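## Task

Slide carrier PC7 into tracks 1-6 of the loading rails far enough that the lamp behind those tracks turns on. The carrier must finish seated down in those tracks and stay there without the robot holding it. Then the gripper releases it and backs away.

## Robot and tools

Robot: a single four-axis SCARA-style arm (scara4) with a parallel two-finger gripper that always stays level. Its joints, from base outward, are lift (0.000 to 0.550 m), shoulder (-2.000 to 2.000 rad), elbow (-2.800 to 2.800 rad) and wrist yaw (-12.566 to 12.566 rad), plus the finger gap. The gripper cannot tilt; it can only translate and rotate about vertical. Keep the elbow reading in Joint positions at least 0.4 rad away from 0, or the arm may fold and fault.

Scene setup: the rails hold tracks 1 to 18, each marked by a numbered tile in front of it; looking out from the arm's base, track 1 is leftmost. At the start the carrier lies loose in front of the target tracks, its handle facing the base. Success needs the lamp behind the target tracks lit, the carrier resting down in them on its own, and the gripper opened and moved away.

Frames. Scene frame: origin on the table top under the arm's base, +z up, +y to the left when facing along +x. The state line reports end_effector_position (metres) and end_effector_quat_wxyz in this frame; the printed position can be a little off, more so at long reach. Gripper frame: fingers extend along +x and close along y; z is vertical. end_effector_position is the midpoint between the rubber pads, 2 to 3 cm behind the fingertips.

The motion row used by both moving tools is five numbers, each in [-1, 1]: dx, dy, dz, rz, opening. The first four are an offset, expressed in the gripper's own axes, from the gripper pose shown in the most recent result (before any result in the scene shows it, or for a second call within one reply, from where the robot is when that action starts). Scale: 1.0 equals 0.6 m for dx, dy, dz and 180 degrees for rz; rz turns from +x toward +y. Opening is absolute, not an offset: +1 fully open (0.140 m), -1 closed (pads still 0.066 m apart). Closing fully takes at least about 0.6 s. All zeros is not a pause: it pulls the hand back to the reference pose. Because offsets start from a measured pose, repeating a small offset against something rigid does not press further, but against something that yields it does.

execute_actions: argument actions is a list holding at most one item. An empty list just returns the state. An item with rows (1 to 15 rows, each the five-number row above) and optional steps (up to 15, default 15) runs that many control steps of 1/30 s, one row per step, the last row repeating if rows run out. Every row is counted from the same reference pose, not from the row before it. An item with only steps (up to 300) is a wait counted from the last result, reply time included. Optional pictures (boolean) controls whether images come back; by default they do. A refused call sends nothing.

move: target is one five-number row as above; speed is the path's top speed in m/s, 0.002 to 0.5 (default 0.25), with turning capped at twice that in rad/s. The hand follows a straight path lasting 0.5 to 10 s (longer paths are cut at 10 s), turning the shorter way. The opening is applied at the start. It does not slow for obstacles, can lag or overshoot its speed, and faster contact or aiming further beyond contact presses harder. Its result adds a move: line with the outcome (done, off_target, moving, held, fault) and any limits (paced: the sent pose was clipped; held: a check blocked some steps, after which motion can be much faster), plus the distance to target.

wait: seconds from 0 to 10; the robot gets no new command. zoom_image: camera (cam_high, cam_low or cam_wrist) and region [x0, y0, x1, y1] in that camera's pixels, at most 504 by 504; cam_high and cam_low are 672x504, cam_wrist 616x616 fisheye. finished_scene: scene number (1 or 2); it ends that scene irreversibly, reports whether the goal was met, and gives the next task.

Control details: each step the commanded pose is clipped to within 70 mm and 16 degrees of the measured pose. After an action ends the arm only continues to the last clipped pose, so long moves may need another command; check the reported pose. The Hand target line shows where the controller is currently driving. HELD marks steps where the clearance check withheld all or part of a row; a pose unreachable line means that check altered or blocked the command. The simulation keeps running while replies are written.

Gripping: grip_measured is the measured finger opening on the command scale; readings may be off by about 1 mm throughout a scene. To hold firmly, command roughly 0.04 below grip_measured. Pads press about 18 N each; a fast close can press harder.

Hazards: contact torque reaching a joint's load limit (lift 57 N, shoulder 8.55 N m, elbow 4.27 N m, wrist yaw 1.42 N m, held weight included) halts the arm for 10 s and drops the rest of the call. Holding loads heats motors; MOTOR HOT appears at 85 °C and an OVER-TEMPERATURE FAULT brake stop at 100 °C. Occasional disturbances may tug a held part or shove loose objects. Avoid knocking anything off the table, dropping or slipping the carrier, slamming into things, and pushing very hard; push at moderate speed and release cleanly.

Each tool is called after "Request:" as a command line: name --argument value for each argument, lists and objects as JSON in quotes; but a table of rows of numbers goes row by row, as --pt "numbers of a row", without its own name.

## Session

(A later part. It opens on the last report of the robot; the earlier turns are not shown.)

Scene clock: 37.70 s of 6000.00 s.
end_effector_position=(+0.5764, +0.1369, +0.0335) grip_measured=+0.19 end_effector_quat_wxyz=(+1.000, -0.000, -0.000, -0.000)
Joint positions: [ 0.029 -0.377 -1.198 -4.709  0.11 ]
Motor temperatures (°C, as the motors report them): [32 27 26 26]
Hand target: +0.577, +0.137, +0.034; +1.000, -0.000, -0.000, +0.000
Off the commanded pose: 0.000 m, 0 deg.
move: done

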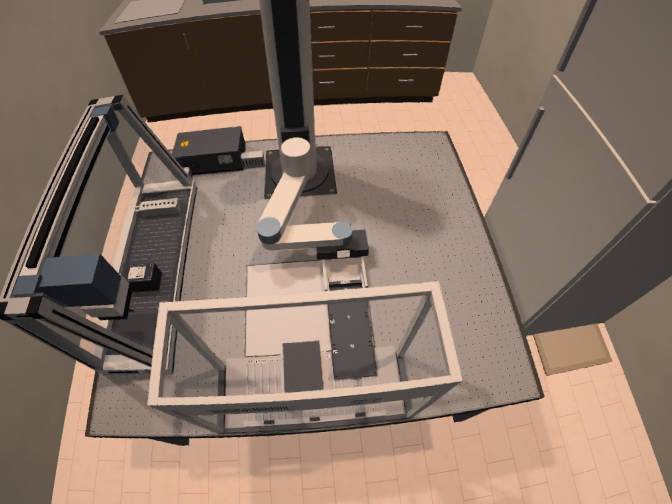

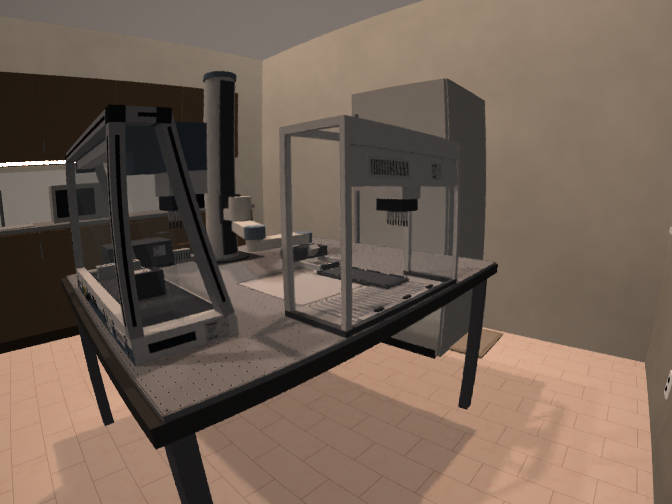

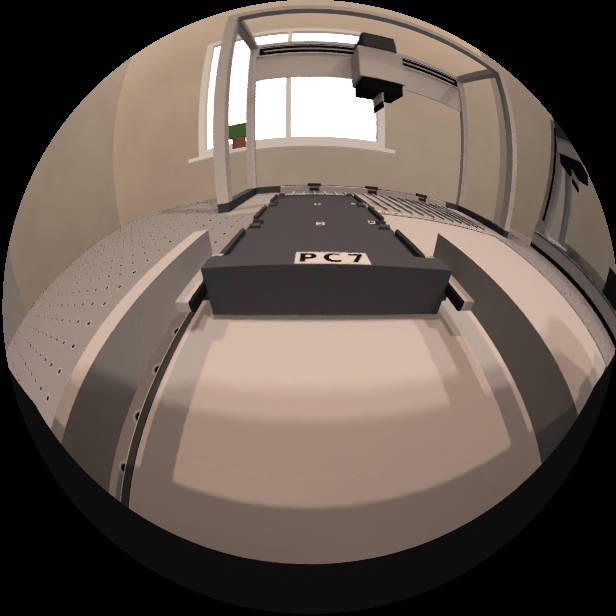

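Request:
move --target '[0.14, 0.0, 0, 0.0, 0.13]' --speed 0.04

Request:
zoom_image --camera "cam_low" --region '[340, 250, 460, 320]'

Request:
zoom_image --camera "cam_high" --region '[315, 350, 405, 430]'

Scene clock: 41.30 s of 6000.00 s.
end_effector_position=(+0.6593, +0.1367, +0.0335) grip_measured=+0.19 end_effector_quat_wxyz=(+1.000, -0.000, -0.000, -0.001)
Joint positions: [ 0.029 -0.325 -1.581 -4.38   0.11 ]
Motor temperatures (°C, as the motors report them): [32 27 27 26]
Hand target: +0.660, +0.137, +0.034; +1.000, -0.000, -0.000, -0.000
Off the commanded pose: 0.001 m, 0 deg.
move: done

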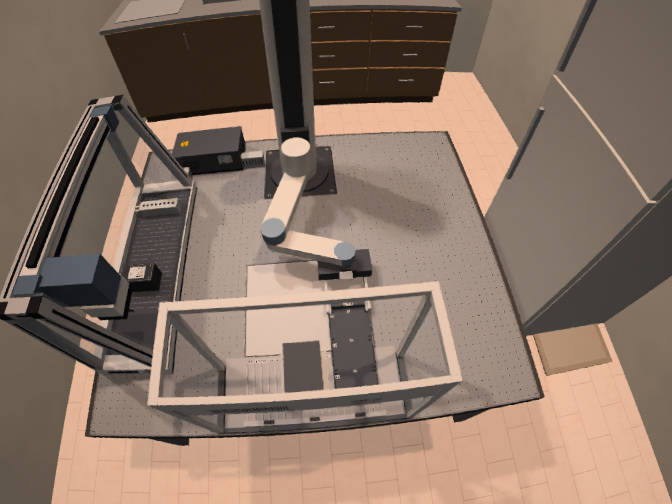

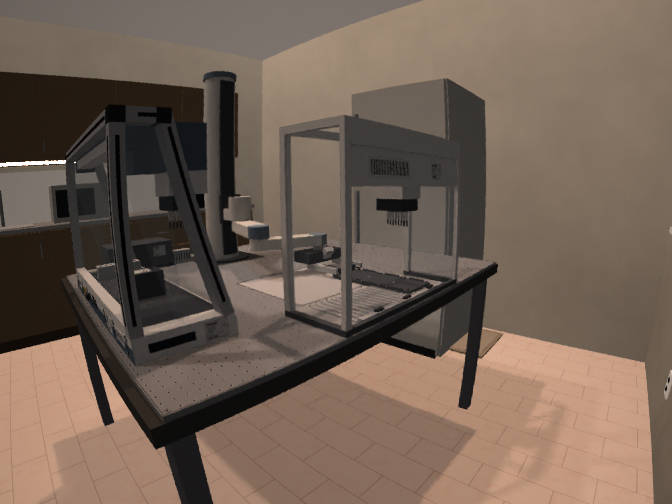

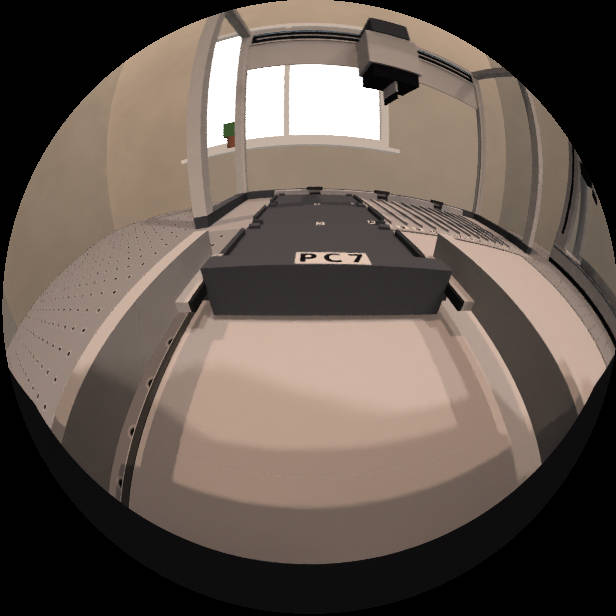

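Region (340, 250, 460, 320) of cam_low's 672x504 image, scaled by 4.200, with more detail than that image has; it fills the top 294 rows of this view, and the rest is white.

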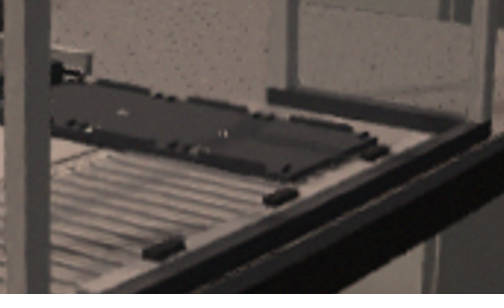

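Region (315, 350, 405, 430) of cam_high's 672x504 image, scaled by 5.600, with more detail than that image has.

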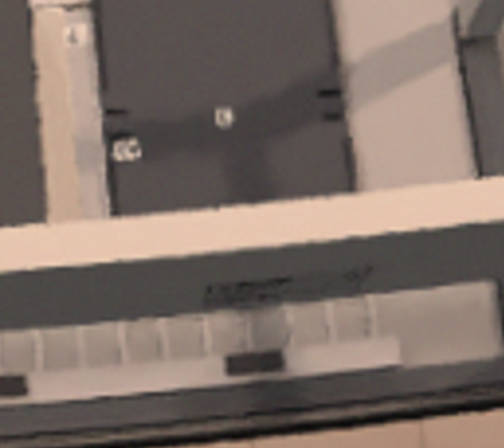

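Request:
move --target '[0.045, 0.0, 0, 0.0, 0.13]' --speed 0.02

Request:
zoom_image --camera "cam_high" --region '[315, 350, 405, 430]'

Scene clock: 43.67 s of 6000.00 s.
end_effector_position=(+0.6854, +0.1363, +0.0335) grip_measured=+0.19 end_effector_quat_wxyz=(+1.000, -0.000, -0.000, -0.003)
Joint positions: [ 0.029 -0.29  -1.72  -4.279  0.11 ]
Motor temperatures (°C, as the motors report them): [32 27 28 26]
Hand target: +0.686, +0.137, +0.034; +1.000, -0.000, -0.000, -0.002
Off the commanded pose: 0.001 m, 0 deg.
move: done

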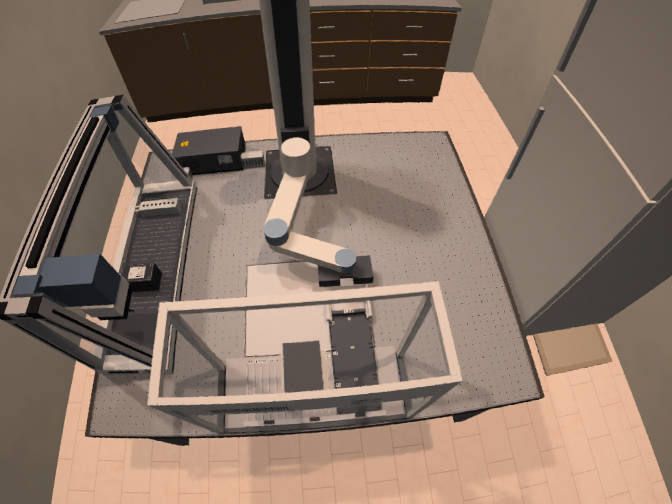

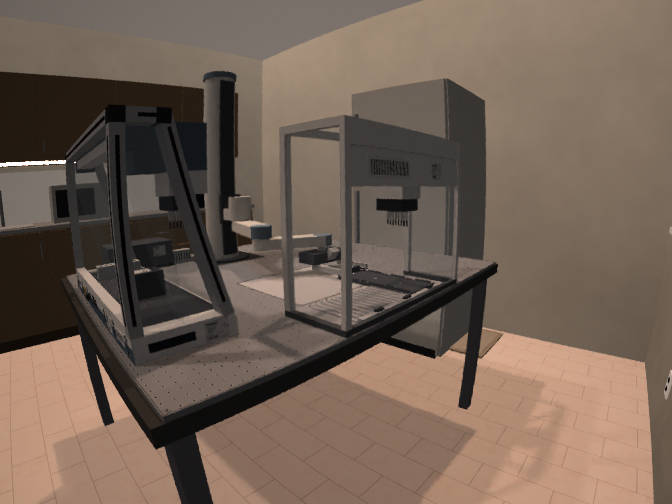

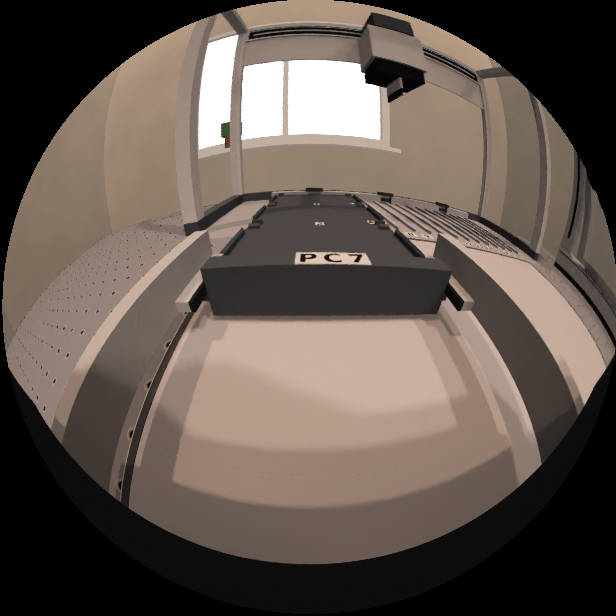

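Region (315, 350, 405, 430) of cam_high's 672x504 image, scaled by 5.600, with more detail than that image has.

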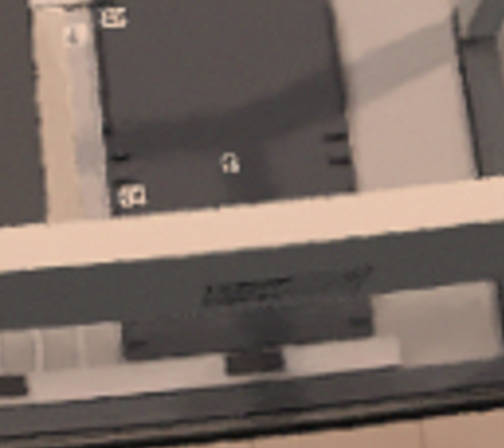

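Request:
move --target '[0.012, 0.001, 0, 0.002, 0.13]' --speed 0.01

Scene clock: 54.67 s of 6000.00 s.
end_effector_position=(+0.6888, +0.1361, +0.0335) grip_measured=+0.19 end_effector_quat_wxyz=(+1.000, -0.000, -0.000, -0.005)
Joint positions: [ 0.029 -0.283 -1.74  -4.27   0.11 ]
Motor temperatures (°C, as the motors report them): [32 27 28 26]
Hand target: +0.689, +0.136, +0.034; +1.000, -0.000, -0.000, -0.004
Off the commanded pose: 0.004 m, 1 deg.
TORQUE FAULT: the external load on joint 4 (wrist yaw) reached its load limit, and the arm stopped for 10 seconds. The arm's remaining commands of this call were not run. The arm holds where it stopped, with its grip as last carried out, and accepts commands again: back off and push less far. The arm stops again, at the same cost, whenever a joint's load reaches its limit.
move: fault

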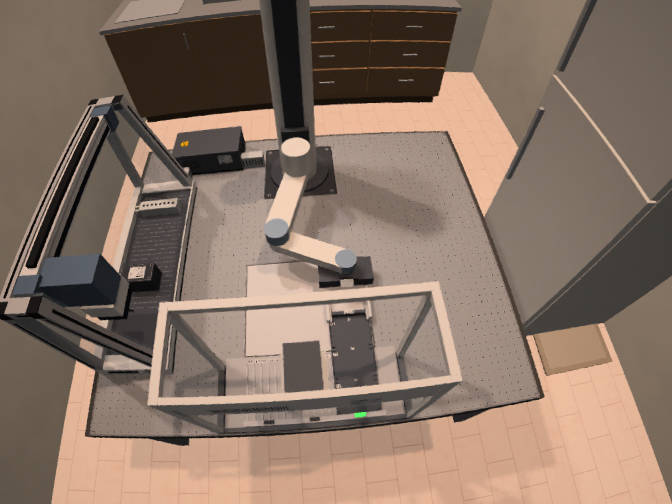

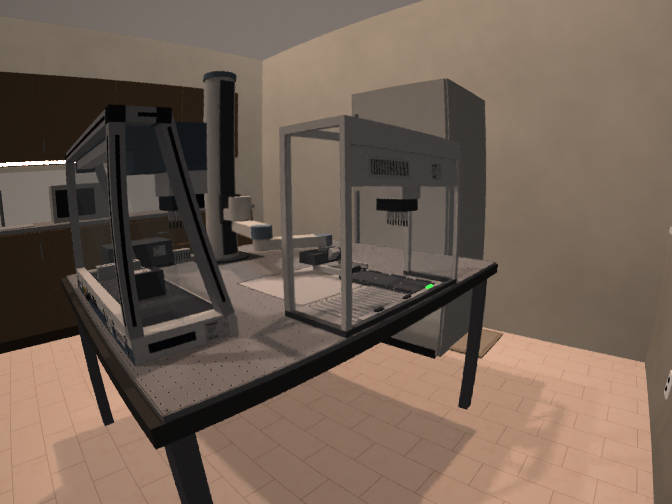

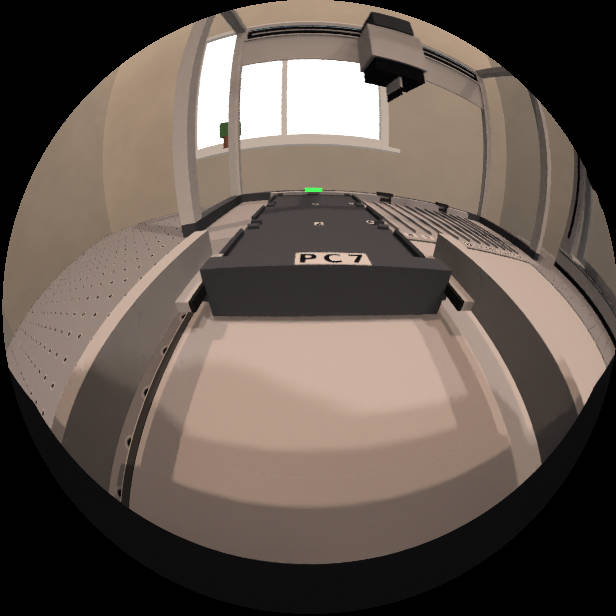

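Request:
move --target '[0, 0, 0, 0, 1]'

Request:
move --target '[-0.2, 0, 0.08, 0, 1]'

Scene clock: 55.57 s of 6000.00 s.
end_effector_position=(+0.6888, +0.1360, +0.0335) grip_measured=+1.00 end_effector_quat_wxyz=(+1.000, -0.000, -0.000, -0.005)
Joint positions: [ 0.029 -0.283 -1.74  -4.271  0.14 ]
Motor temperatures (°C, as the motors report them): [32 27 27 26]
Hand target: +0.689, +0.136, +0.034; +1.000, -0.000, -0.000, -0.005
Off the commanded pose: 0.000 m, 0 deg.
move: done

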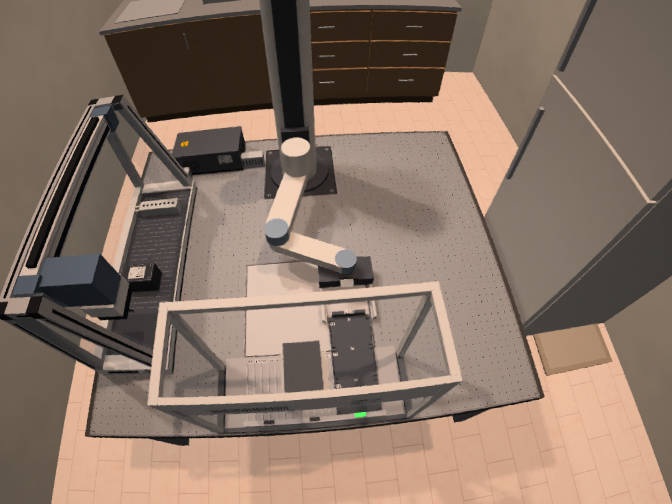

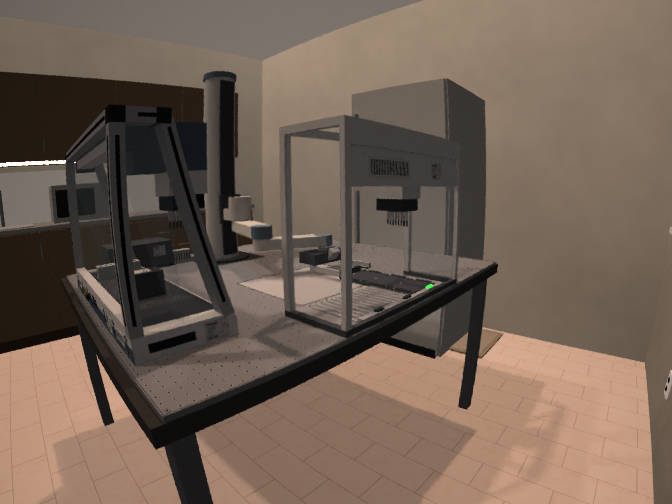

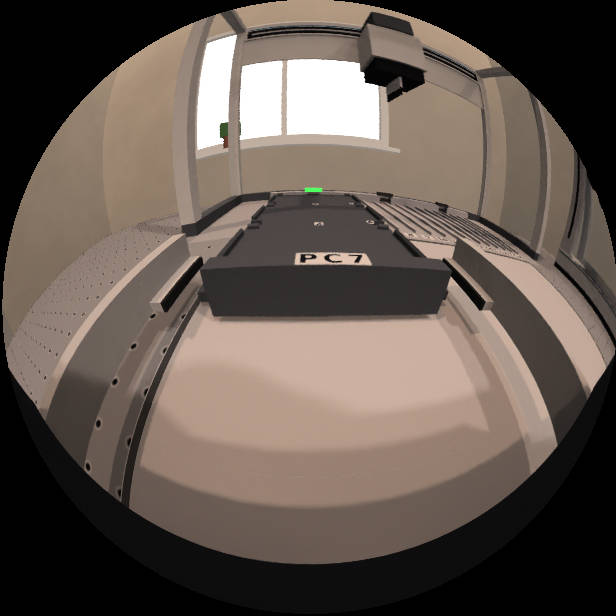

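Scene clock: 56.43 s of 6000.00 s.
end_effector_position=(+0.5687, +0.1375, +0.0816) grip_measured=+1.00 end_effector_quat_wxyz=(+1.000, -0.000, -0.000, -0.005)
Joint positions: [ 0.077 -0.369 -1.171 -4.754  0.14 ]
Motor temperatures (°C, as the motors report them): [32 27 27 26]
Hand target: +0.569, +0.137, +0.082; +1.000, -0.000, -0.000, -0.005
Off the commanded pose: 0.000 m, 0 deg.
move: done

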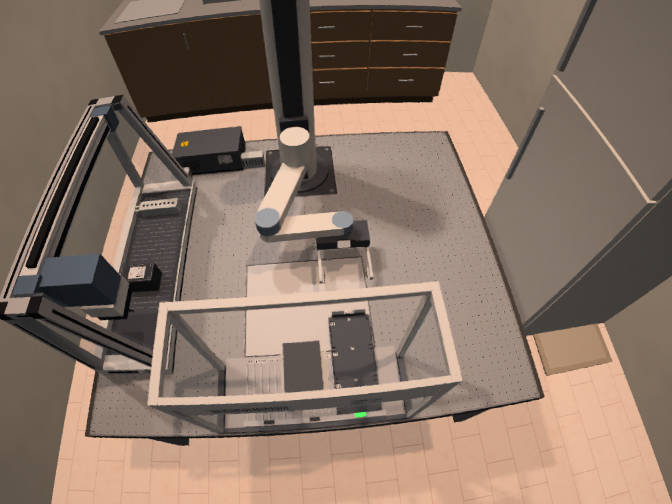

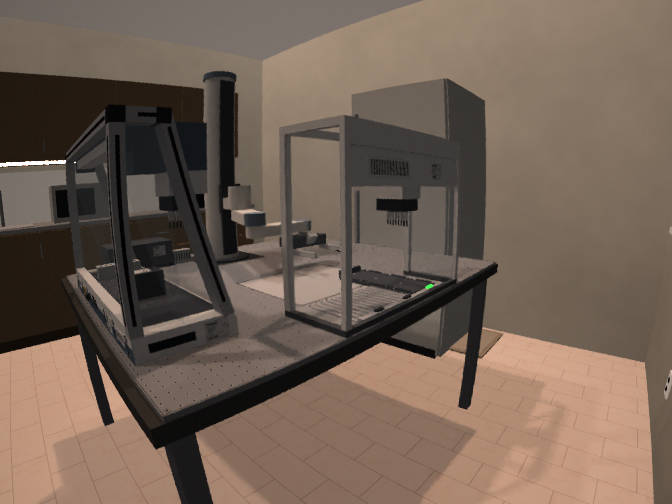

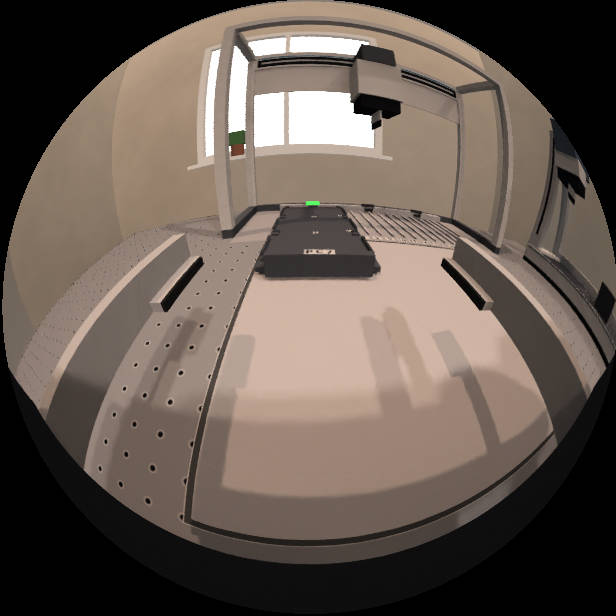

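Request:
finished_scene --scene 1

The scene is finished: the task was done.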